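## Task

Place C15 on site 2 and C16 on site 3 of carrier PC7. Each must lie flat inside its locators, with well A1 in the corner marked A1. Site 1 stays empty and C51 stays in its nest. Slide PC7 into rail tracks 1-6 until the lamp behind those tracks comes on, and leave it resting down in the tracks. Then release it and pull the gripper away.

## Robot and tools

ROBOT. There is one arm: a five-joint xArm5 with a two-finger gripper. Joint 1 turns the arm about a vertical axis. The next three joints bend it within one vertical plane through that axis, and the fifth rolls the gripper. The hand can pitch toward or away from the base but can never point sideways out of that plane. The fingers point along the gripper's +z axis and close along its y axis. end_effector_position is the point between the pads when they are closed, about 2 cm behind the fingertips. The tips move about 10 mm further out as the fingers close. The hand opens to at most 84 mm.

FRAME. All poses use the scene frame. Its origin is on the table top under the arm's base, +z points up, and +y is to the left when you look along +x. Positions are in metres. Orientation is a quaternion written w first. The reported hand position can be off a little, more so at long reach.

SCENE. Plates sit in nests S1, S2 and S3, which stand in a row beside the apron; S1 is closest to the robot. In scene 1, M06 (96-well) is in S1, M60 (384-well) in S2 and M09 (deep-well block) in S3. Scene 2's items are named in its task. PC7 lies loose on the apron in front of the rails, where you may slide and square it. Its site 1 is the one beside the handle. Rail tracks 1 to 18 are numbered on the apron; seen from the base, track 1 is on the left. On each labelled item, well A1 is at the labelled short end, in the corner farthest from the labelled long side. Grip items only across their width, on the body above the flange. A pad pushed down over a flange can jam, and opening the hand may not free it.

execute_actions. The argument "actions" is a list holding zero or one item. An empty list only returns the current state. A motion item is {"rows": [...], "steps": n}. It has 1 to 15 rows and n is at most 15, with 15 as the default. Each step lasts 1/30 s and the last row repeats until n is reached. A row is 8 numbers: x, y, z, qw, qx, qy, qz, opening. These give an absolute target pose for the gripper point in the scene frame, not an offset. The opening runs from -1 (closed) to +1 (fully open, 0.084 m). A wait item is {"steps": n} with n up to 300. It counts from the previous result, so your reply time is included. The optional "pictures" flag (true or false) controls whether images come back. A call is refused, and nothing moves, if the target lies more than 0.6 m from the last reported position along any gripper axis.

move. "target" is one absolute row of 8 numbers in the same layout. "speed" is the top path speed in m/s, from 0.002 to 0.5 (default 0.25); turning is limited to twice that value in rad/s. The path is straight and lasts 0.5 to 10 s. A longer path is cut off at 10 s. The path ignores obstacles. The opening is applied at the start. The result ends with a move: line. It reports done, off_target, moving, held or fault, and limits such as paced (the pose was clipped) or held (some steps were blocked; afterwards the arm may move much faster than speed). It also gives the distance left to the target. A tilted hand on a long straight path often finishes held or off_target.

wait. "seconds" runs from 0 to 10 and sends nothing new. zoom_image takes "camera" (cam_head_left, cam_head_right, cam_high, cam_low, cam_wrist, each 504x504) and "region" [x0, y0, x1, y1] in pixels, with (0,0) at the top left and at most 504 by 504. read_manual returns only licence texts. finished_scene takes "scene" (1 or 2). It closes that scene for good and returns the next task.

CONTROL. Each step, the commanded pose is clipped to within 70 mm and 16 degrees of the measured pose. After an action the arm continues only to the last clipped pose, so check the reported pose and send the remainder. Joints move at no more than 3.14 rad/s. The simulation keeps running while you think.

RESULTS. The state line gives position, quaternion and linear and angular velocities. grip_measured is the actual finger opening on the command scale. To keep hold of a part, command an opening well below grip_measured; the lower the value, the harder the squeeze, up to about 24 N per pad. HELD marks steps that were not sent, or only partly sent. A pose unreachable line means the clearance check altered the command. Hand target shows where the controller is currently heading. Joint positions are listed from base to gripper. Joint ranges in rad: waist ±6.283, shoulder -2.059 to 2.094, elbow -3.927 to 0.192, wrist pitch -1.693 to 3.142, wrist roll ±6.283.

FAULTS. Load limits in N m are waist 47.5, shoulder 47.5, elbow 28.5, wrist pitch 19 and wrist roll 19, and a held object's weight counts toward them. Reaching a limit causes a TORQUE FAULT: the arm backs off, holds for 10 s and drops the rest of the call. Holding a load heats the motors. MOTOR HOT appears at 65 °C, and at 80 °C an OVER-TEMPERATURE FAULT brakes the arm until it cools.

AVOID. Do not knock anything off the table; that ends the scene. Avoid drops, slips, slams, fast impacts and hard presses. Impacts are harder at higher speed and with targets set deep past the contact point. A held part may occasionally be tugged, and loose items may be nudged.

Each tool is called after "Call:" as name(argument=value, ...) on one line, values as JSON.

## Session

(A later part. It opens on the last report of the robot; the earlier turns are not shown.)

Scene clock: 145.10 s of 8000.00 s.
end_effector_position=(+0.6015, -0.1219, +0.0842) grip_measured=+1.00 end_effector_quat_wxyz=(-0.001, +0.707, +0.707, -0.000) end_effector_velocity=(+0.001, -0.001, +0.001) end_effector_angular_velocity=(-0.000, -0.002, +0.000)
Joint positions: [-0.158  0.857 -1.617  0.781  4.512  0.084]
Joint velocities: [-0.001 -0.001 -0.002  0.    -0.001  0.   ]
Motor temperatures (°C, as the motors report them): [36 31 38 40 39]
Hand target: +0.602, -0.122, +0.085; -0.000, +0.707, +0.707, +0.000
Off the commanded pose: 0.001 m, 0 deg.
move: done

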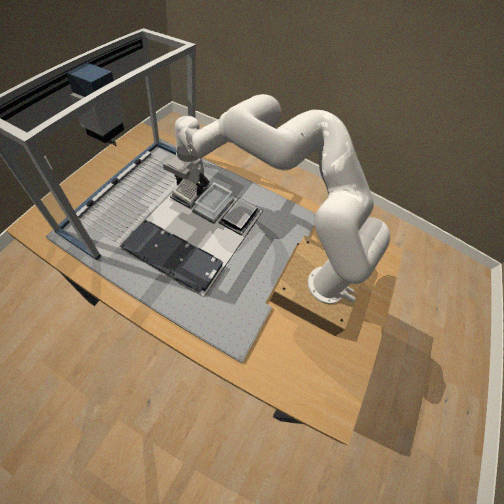

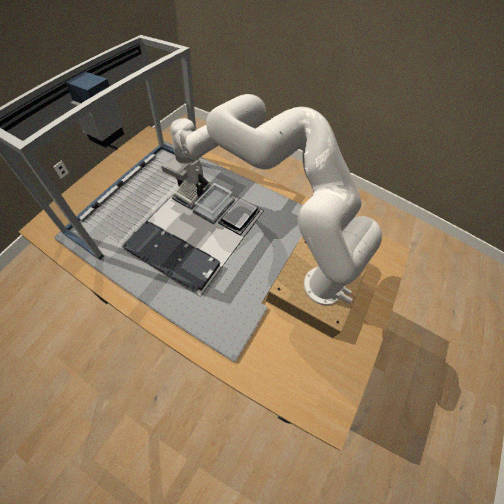

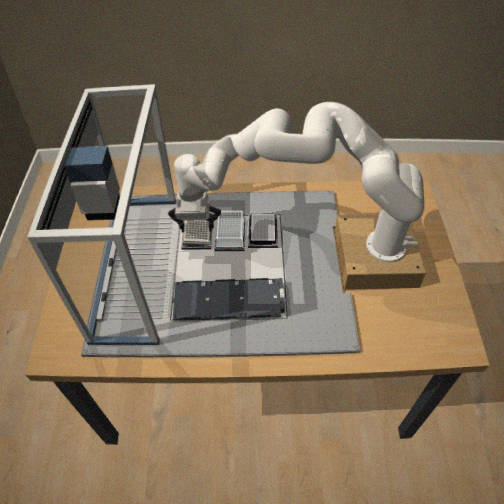

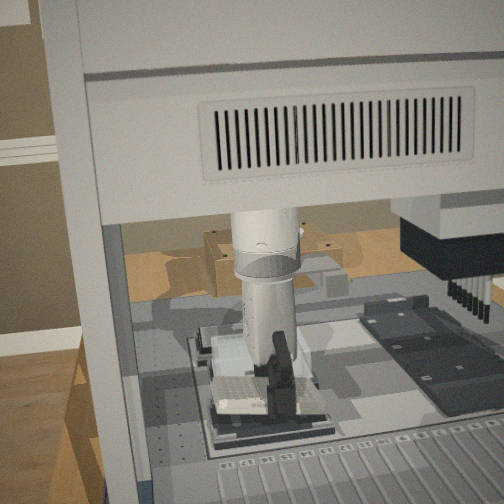

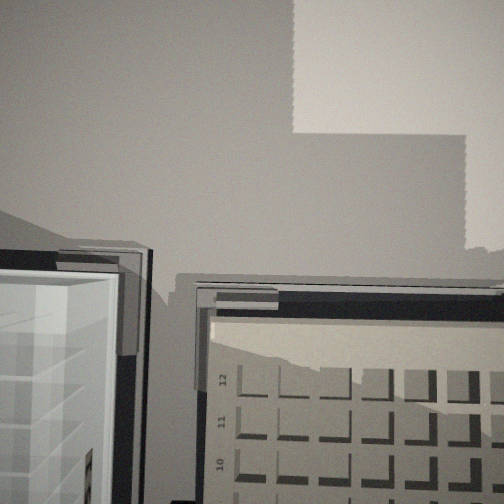

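Call:
move(target=[0.6025,-0.122,0.068,0,0.7071,0.7071,0,1], speed=0.01)

Call:
move(target=[0.6025,-0.150,0.074,0,0.7071,0.7071,0,1], speed=0.008)

Scene clock: 149.97 s of 8000.00 s.
end_effector_position=(+0.6030, -0.1219, +0.0684) grip_measured=+1.00 end_effector_quat_wxyz=(+0.000, +0.707, +0.707, +0.001) end_effector_velocity=(-0.000, -0.000, -0.000) end_effector_angular_velocity=(+0.000, +0.001, +0.000)
Joint positions: [-0.157  0.892 -1.628  0.752  4.513  0.084]
Joint velocities: [-0.    -0.    -0.     0.001 -0.001  0.   ]
Motor temperatures (°C, as the motors report them): [36 32 39 40 39]
Hand target: +0.602, -0.122, +0.068; -0.000, +0.707, +0.707, +0.000
Off the commanded pose: 0.001 m, 0 deg.
move: done

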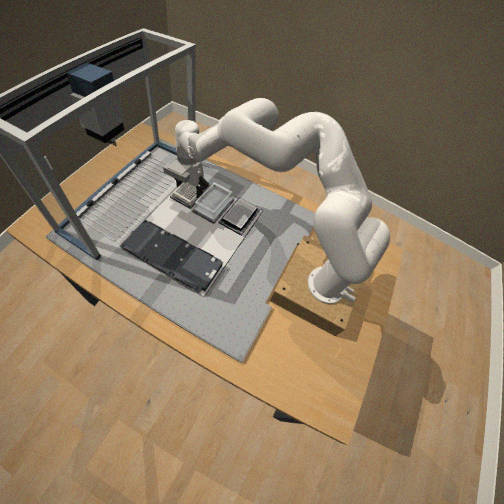

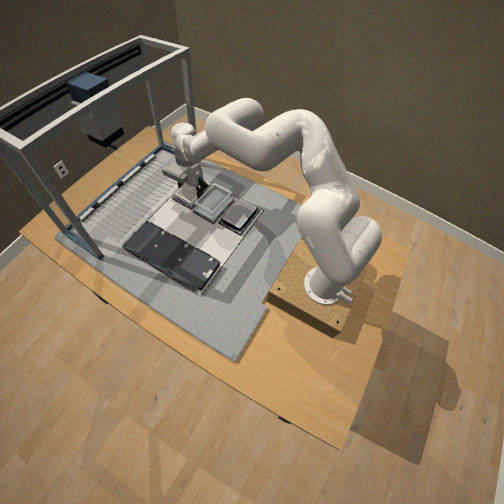

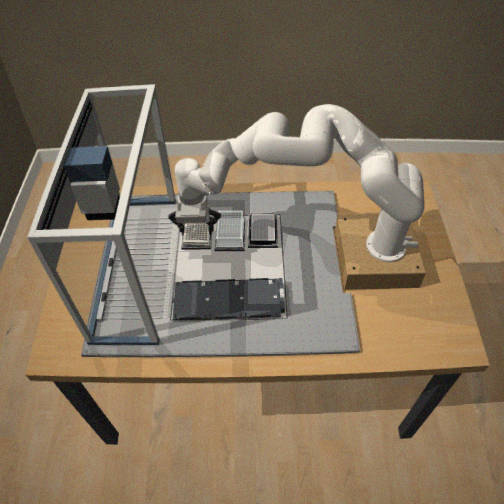

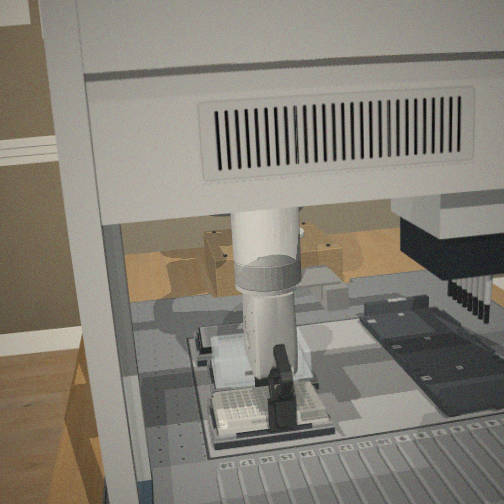

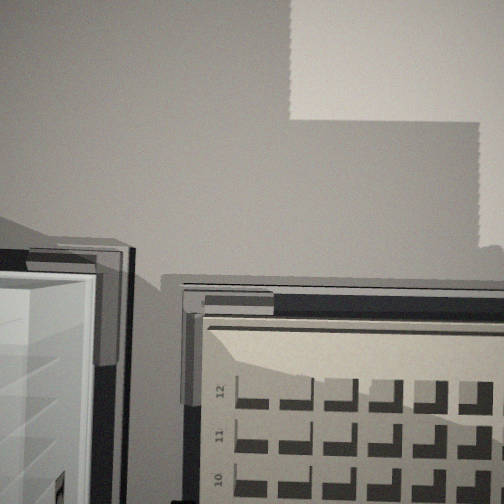

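Scene clock: 153.77 s of 8000.00 s.
end_effector_position=(+0.6028, -0.1480, +0.0739) grip_measured=+1.00 end_effector_quat_wxyz=(-0.001, +0.706, +0.708, +0.001) end_effector_velocity=(+0.000, +0.000, +0.000) end_effector_angular_velocity=(-0.000, +0.000, +0.001)
Joint positions: [-0.199  0.899 -1.661  0.779  4.468  0.084]
Joint velocities: [ 0.     0.001 -0.001  0.001 -0.001  0.   ]
Motor temperatures (°C, as the motors report them): [36 32 39 39 39]
Hand target: +0.602, -0.150, +0.074; -0.000, +0.707, +0.707, +0.001
Off the commanded pose: 0.002 m, 0 deg.
move: done

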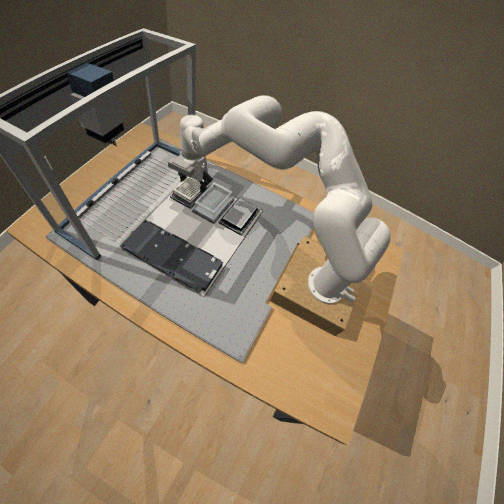

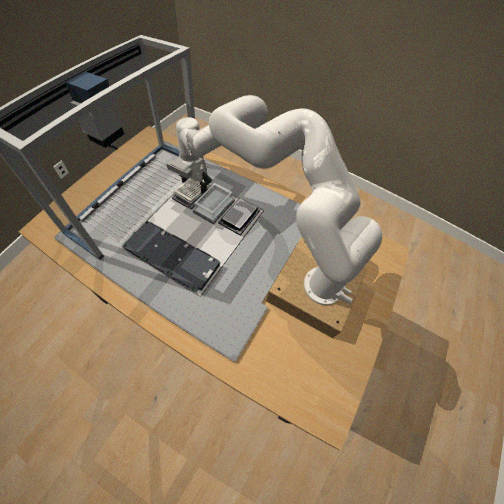

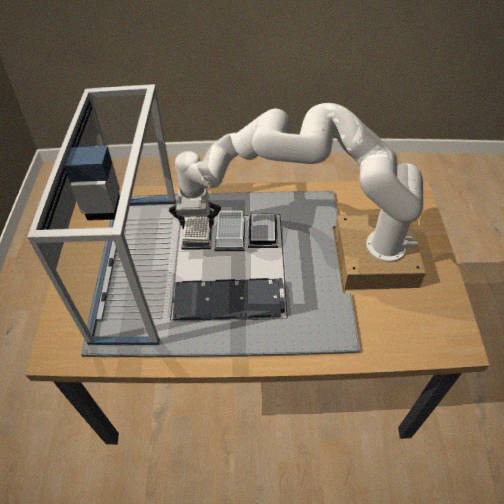

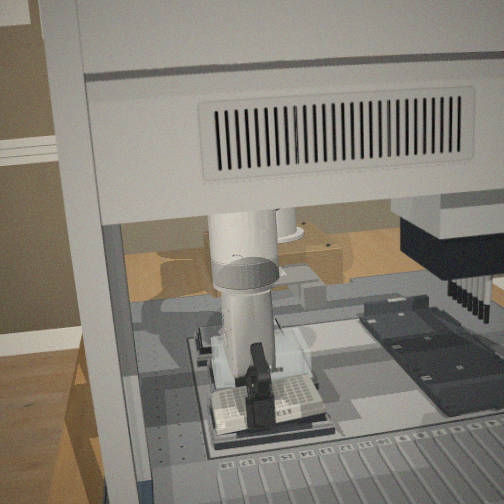

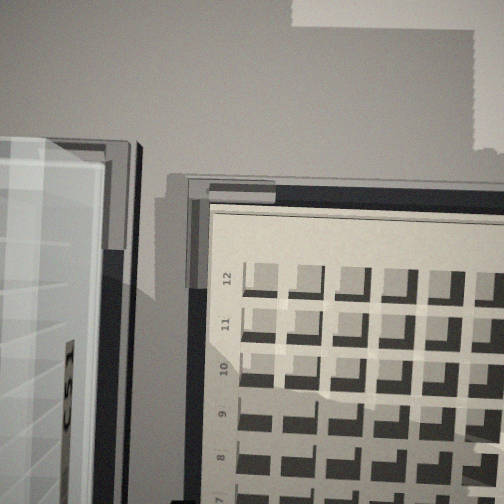

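Call:
move(target=[0.6025,-0.130,0.080,0,0.7071,0.7071,0,1], speed=0.008)

Call:
move(target=[0.6025,-0.130,0.10,0,0.7071,0.7071,0,1], speed=0.015)

Scene clock: 158.70 s of 8000.00 s.
end_effector_position=(+0.6025, -0.1301, +0.0800) grip_measured=+1.00 end_effector_quat_wxyz=(-0.000, +0.707, +0.707, +0.000) end_effector_velocity=(-0.000, +0.000, +0.000) end_effector_angular_velocity=(-0.000, +0.000, -0.001)
Joint positions: [-0.17   0.872 -1.631  0.776  4.5    0.084]
Joint velocities: [ 0.    -0.001  0.002 -0.001  0.001  0.   ]
Motor temperatures (°C, as the motors report them): [36 32 39 39 39]
Hand target: +0.603, -0.130, +0.080; -0.000, +0.707, +0.707, +0.000
Off the commanded pose: 0.000 m, 0 deg.
move: done

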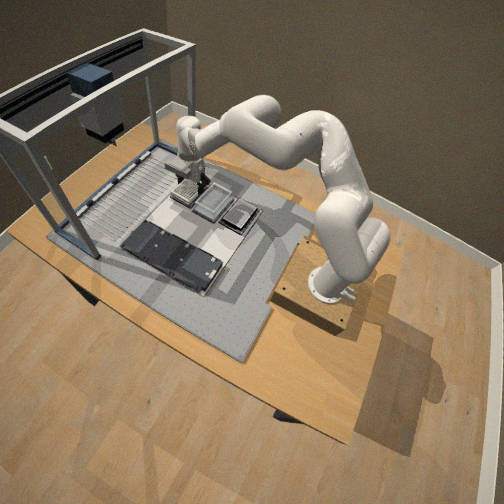

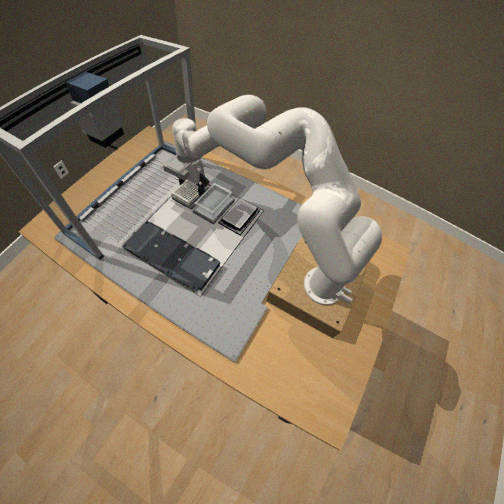

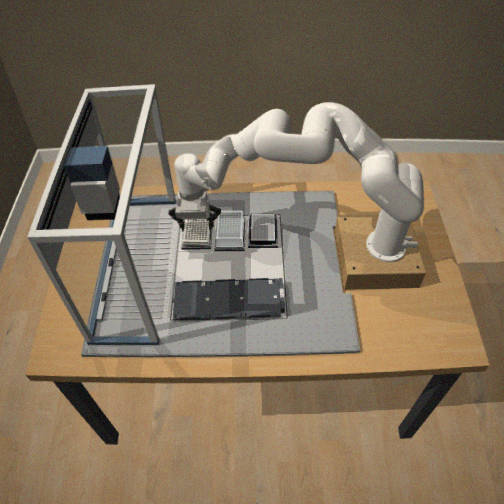

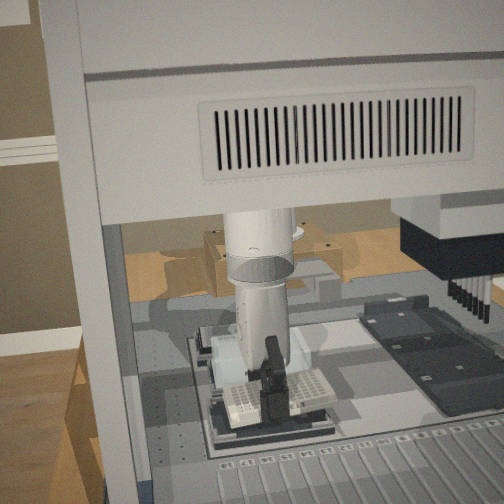

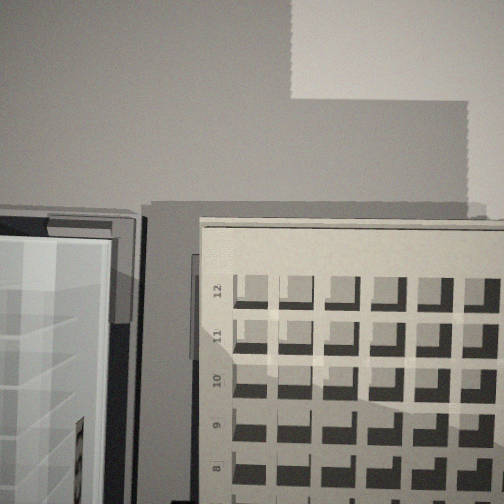

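Scene clock: 160.30 s of 8000.00 s.
end_effector_position=(+0.6025, -0.1300, +0.1000) grip_measured=+1.00 end_effector_quat_wxyz=(-0.000, +0.707, +0.707, +0.000) end_effector_velocity=(-0.001, +0.000, -0.001) end_effector_angular_velocity=(+0.001, +0.003, -0.001)
Joint positions: [-0.17   0.831 -1.624  0.809  4.5    0.084]
Joint velocities: [ 0.    -0.     0.002  0.001  0.001  0.   ]
Motor temperatures (°C, as the motors report them): [36 32 39 39 39]
Hand target: +0.603, -0.130, +0.100; -0.000, +0.707, +0.707, +0.000
Off the commanded pose: 0.000 m, 0 deg.
move: done

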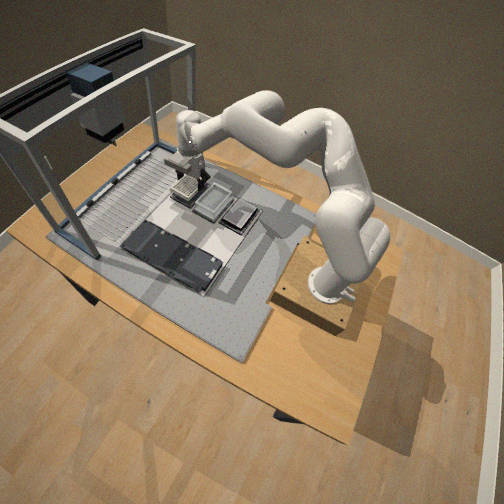

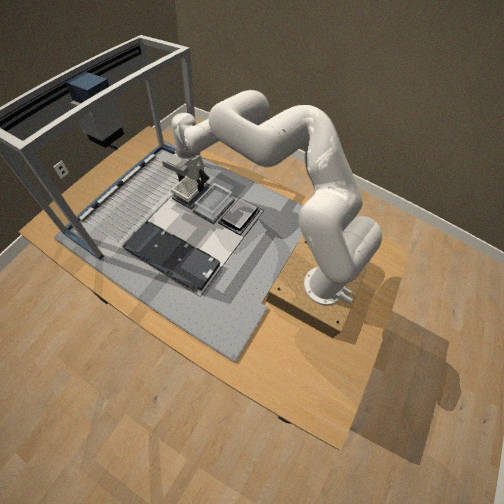

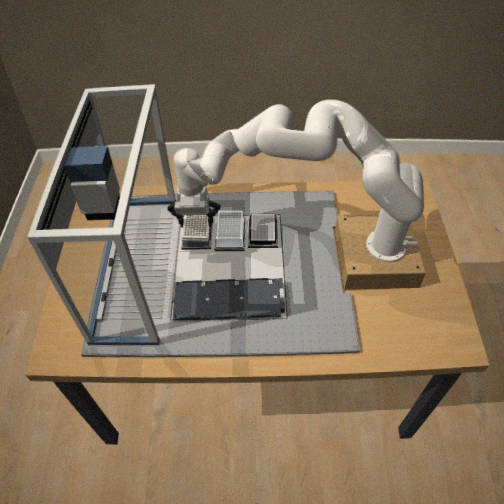

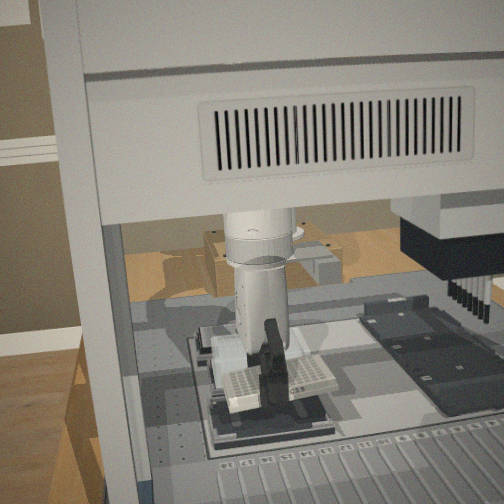

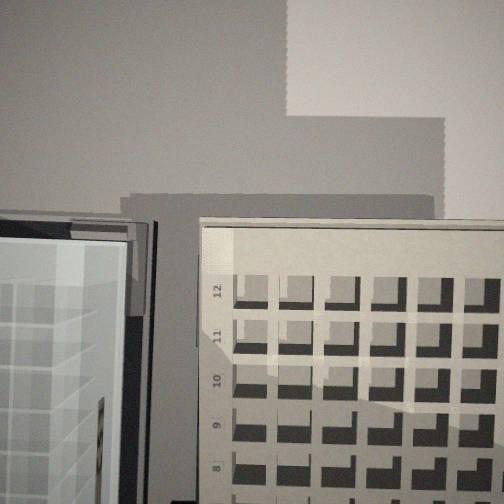

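Call:
move(target=[0.6025,-0.143,0.085,0,0.7071,0.7071,0,1], speed=0.02)

Call:
move(target=[0.6025,-0.143,0.067,0,0.7071,0.7071,0,1], speed=0.01)

Call:
move(target=[0.6025,-0.160,0.071,0,0.7071,0.7071,0,1], speed=0.006)

Scene clock: 165.90 s of 8000.00 s.
end_effector_position=(+0.6024, -0.1429, +0.0850) grip_measured=+1.00 end_effector_quat_wxyz=(-0.000, +0.707, +0.707, +0.001) end_effector_velocity=(+0.002, -0.000, +0.001) end_effector_angular_velocity=(-0.001, -0.005, +0.002)
Joint positions: [-0.191  0.871 -1.646  0.792  4.479  0.084]
Joint velocities: [ 0.     0.001 -0.004 -0.002 -0.002  0.   ]
Motor temperatures (°C, as the motors report them): [36 32 39 39 39]
Hand target: +0.602, -0.143, +0.085; -0.000, +0.707, +0.707, +0.001
Off the commanded pose: 0.000 m, 0 deg.
After step 90, 1.33 s passed at rest.
move: done

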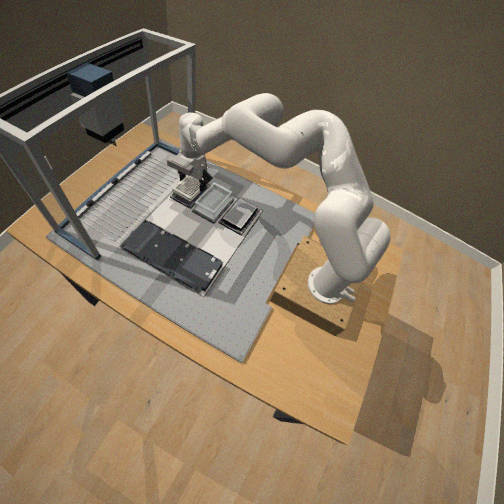

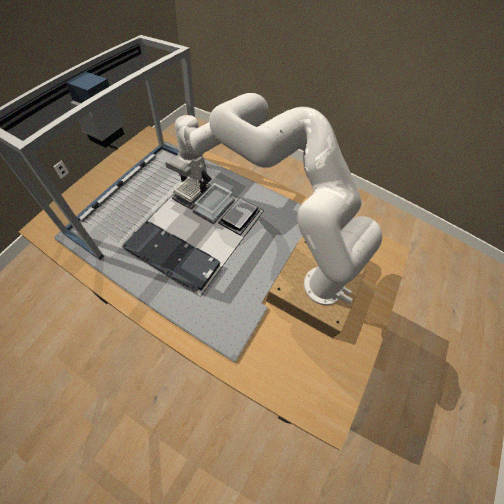

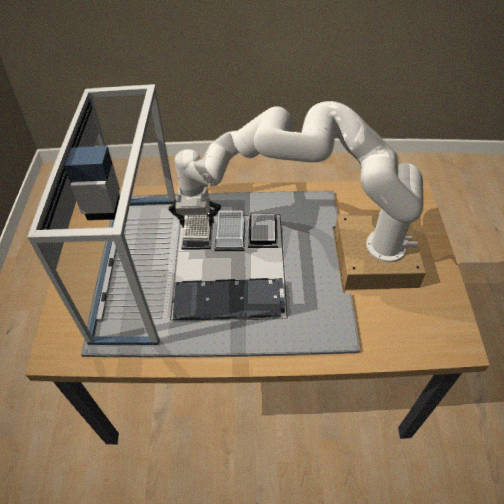

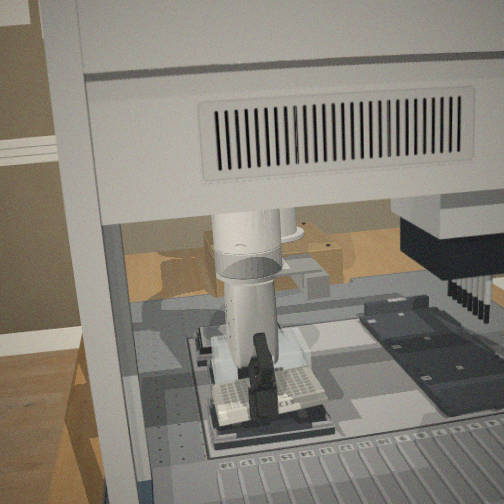

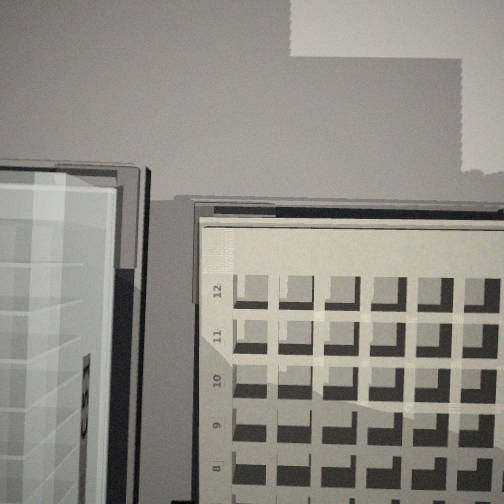

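Scene clock: 167.93 s of 8000.00 s.
end_effector_position=(+0.6033, -0.1432, +0.0682) grip_measured=+1.00 end_effector_quat_wxyz=(+0.001, +0.707, +0.707, +0.001) end_effector_velocity=(-0.000, -0.000, -0.001) end_effector_angular_velocity=(+0.000, +0.001, -0.000)
Joint positions: [-0.191  0.908 -1.656  0.764  4.479  0.084]
Joint velocities: [-0.     0.002 -0.001 -0.     0.     0.   ]
Motor temperatures (°C, as the motors report them): [36 32 39 39 39]
Hand target: +0.602, -0.143, +0.067; -0.000, +0.707, +0.707, +0.001
Off the commanded pose: 0.001 m, 0 deg.
move: done

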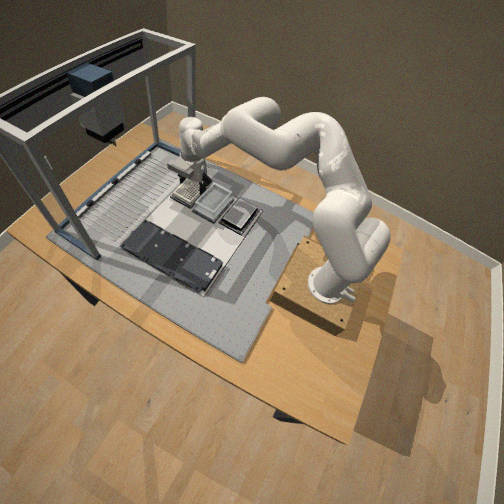

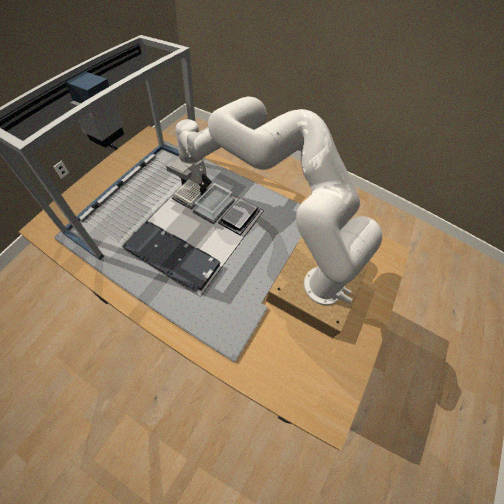

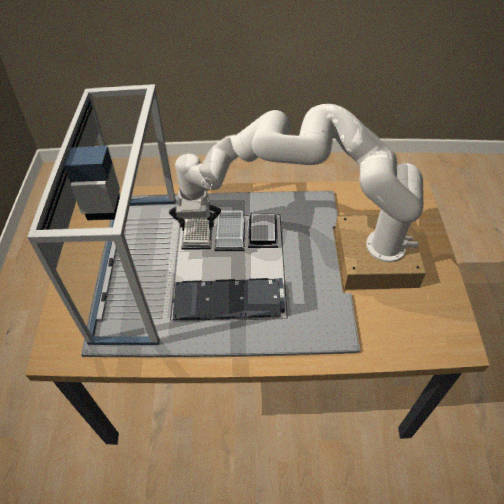

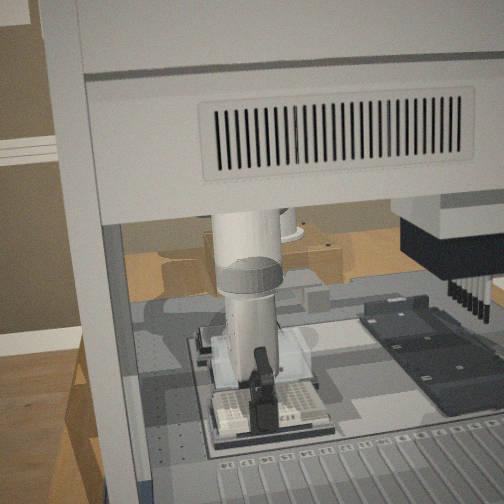

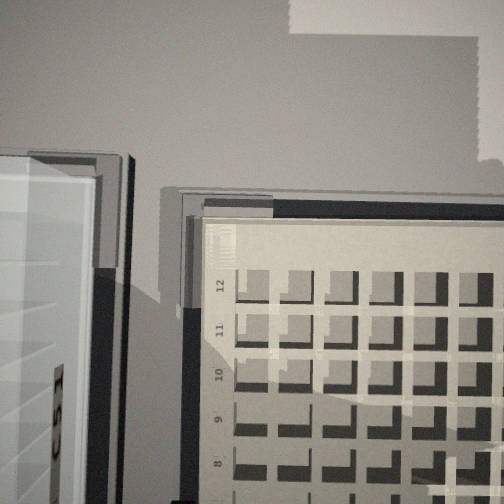

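Scene clock: 171.00 s of 8000.00 s.
end_effector_position=(+0.6025, -0.1602, +0.0711) grip_measured=+1.00 end_effector_quat_wxyz=(-0.000, +0.707, +0.707, +0.001) end_effector_velocity=(+0.000, +0.000, -0.001) end_effector_angular_velocity=(-0.000, +0.000, +0.003)
Joint positions: [-0.218  0.914 -1.679  0.782  4.453  0.084]
Joint velocities: [ 0.001  0.002 -0.    -0.001 -0.002  0.   ]
Motor temperatures (°C, as the motors report them): [36 32 39 39 39]
Hand target: +0.602, -0.160, +0.071; -0.000, +0.707, +0.707, +0.001
Off the commanded pose: 0.000 m, 0 deg.
move: done

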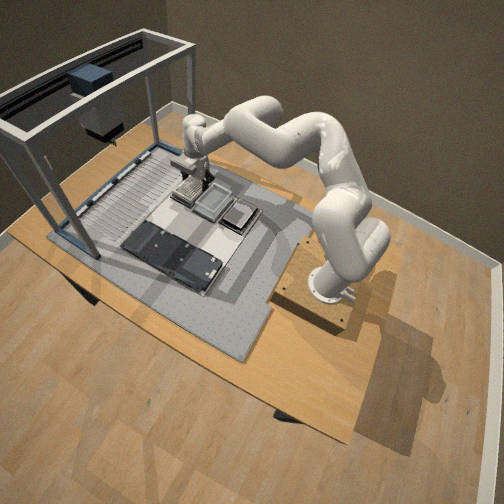

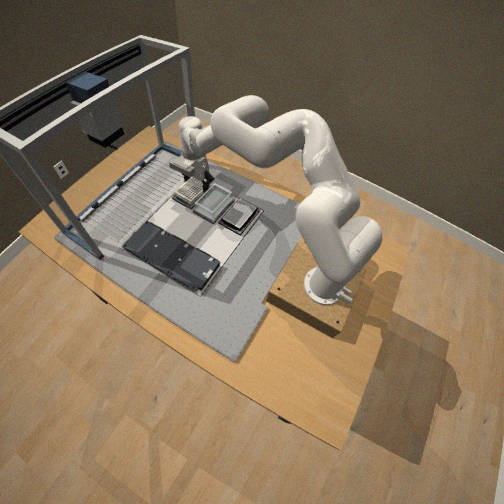

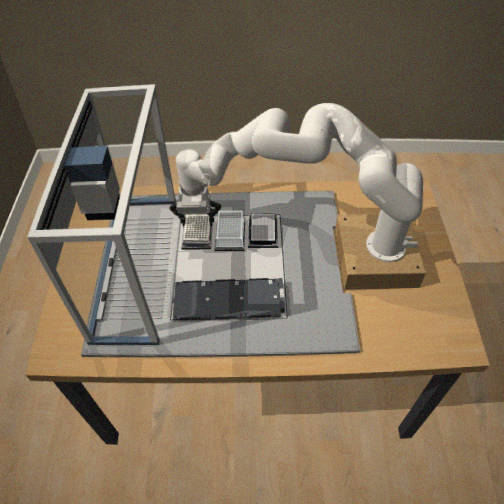

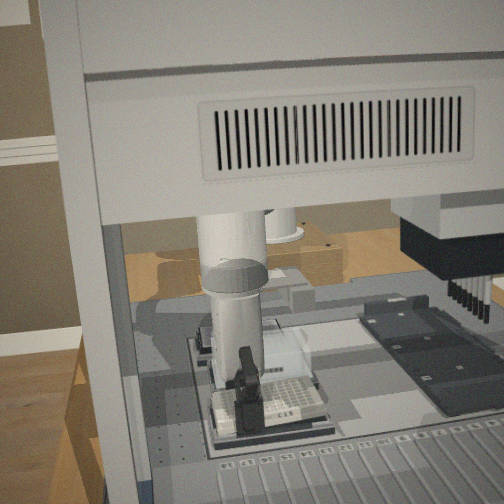

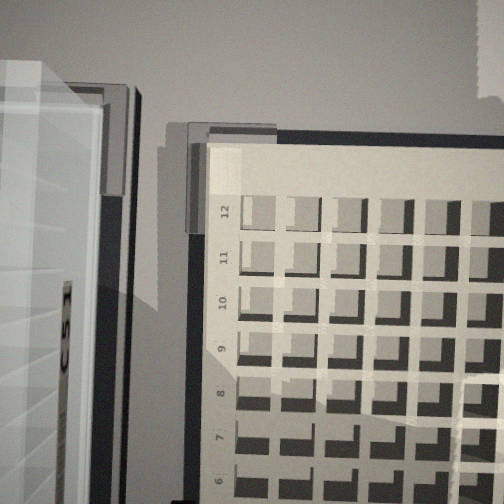

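Call:
move(target=[0.6025,-0.140,0.076,0,0.7071,0.7071,0,1], speed=0.006)

Call:
move(target=[0.6025,-0.140,0.095,0,0.7071,0.7071,0,1], speed=0.015)

Scene clock: 178.10 s of 8000.00 s.
end_effector_position=(+0.6025, -0.1401, +0.0760) grip_measured=+1.00 end_effector_quat_wxyz=(-0.000, +0.707, +0.707, +0.001) end_effector_velocity=(-0.001, +0.000, -0.000) end_effector_angular_velocity=(+0.000, +0.001, -0.001)
Joint positions: [-0.186  0.888 -1.646  0.776  4.484  0.084]
Joint velocities: [ 0.    -0.001  0.002  0.     0.001  0.   ]
Motor temperatures (°C, as the motors report them): [36 32 39 39 39]
Hand target: +0.603, -0.140, +0.076; -0.000, +0.707, +0.707, +0.001
Off the commanded pose: 0.000 m, 0 deg.
After step 90, 0.43 s passed at rest.
move: done

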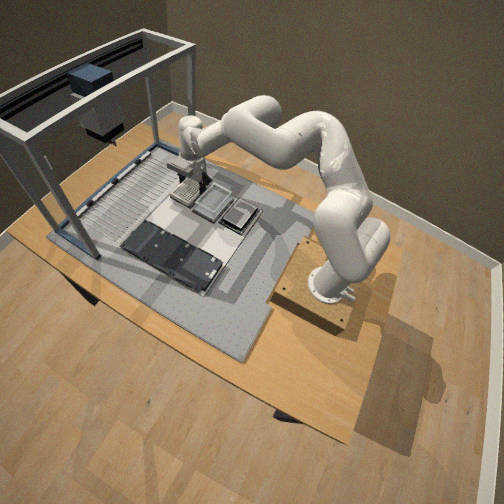

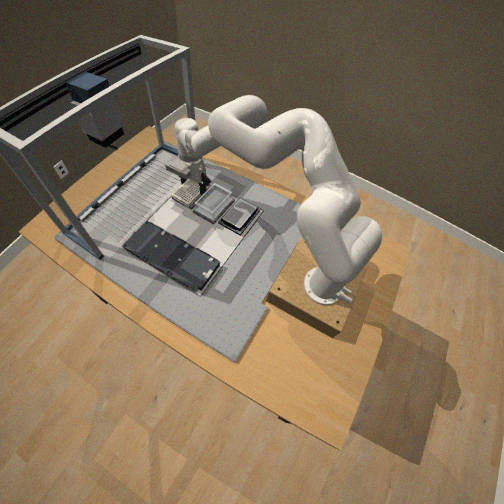

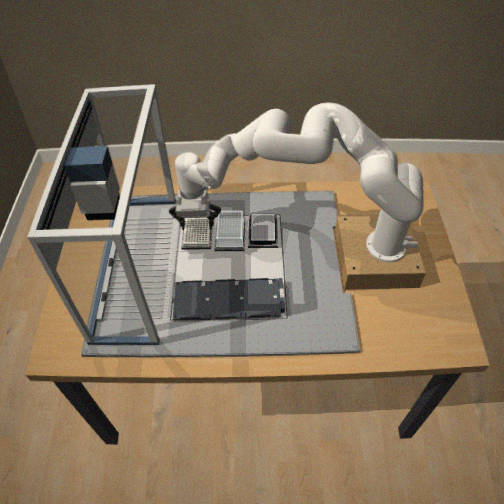

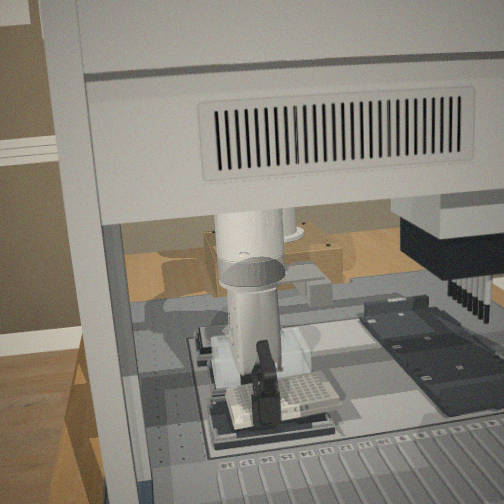

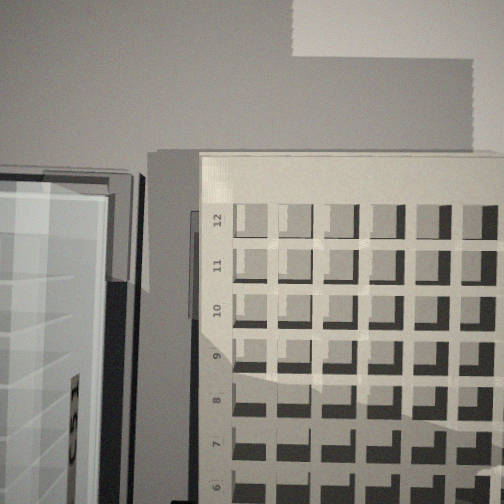

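Scene clock: 179.63 s of 8000.00 s.
end_effector_position=(+0.6025, -0.1400, +0.0950) grip_measured=+1.00 end_effector_quat_wxyz=(-0.000, +0.707, +0.707, +0.001) end_effector_velocity=(-0.002, +0.000, -0.001) end_effector_angular_velocity=(+0.001, +0.005, -0.000)
Joint positions: [-0.186  0.849 -1.638  0.807  4.484  0.084]
Joint velocities: [-0.    -0.     0.003  0.002  0.     0.   ]
Motor temperatures (°C, as the motors report them): [36 32 39 39 39]
Hand target: +0.603, -0.140, +0.095; -0.000, +0.707, +0.707, +0.001
Off the commanded pose: 0.000 m, 0 deg.
move: done

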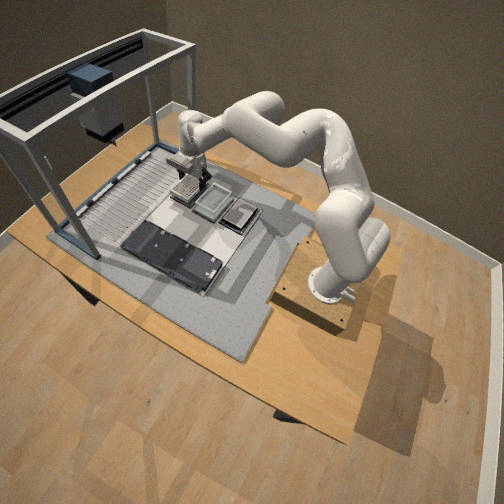

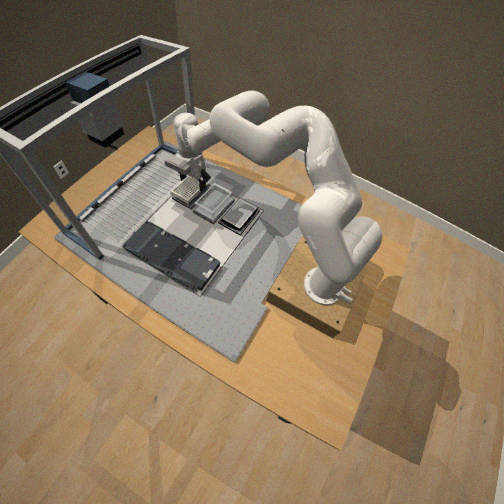

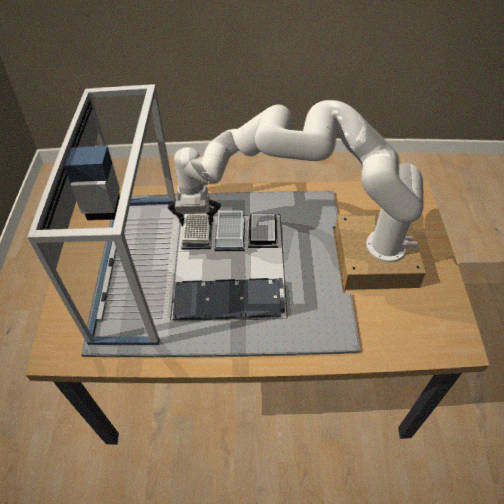

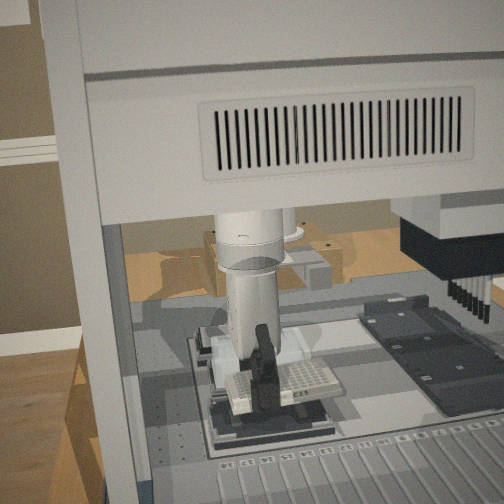

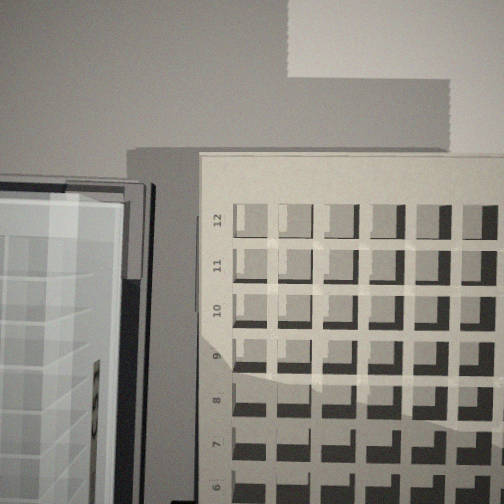

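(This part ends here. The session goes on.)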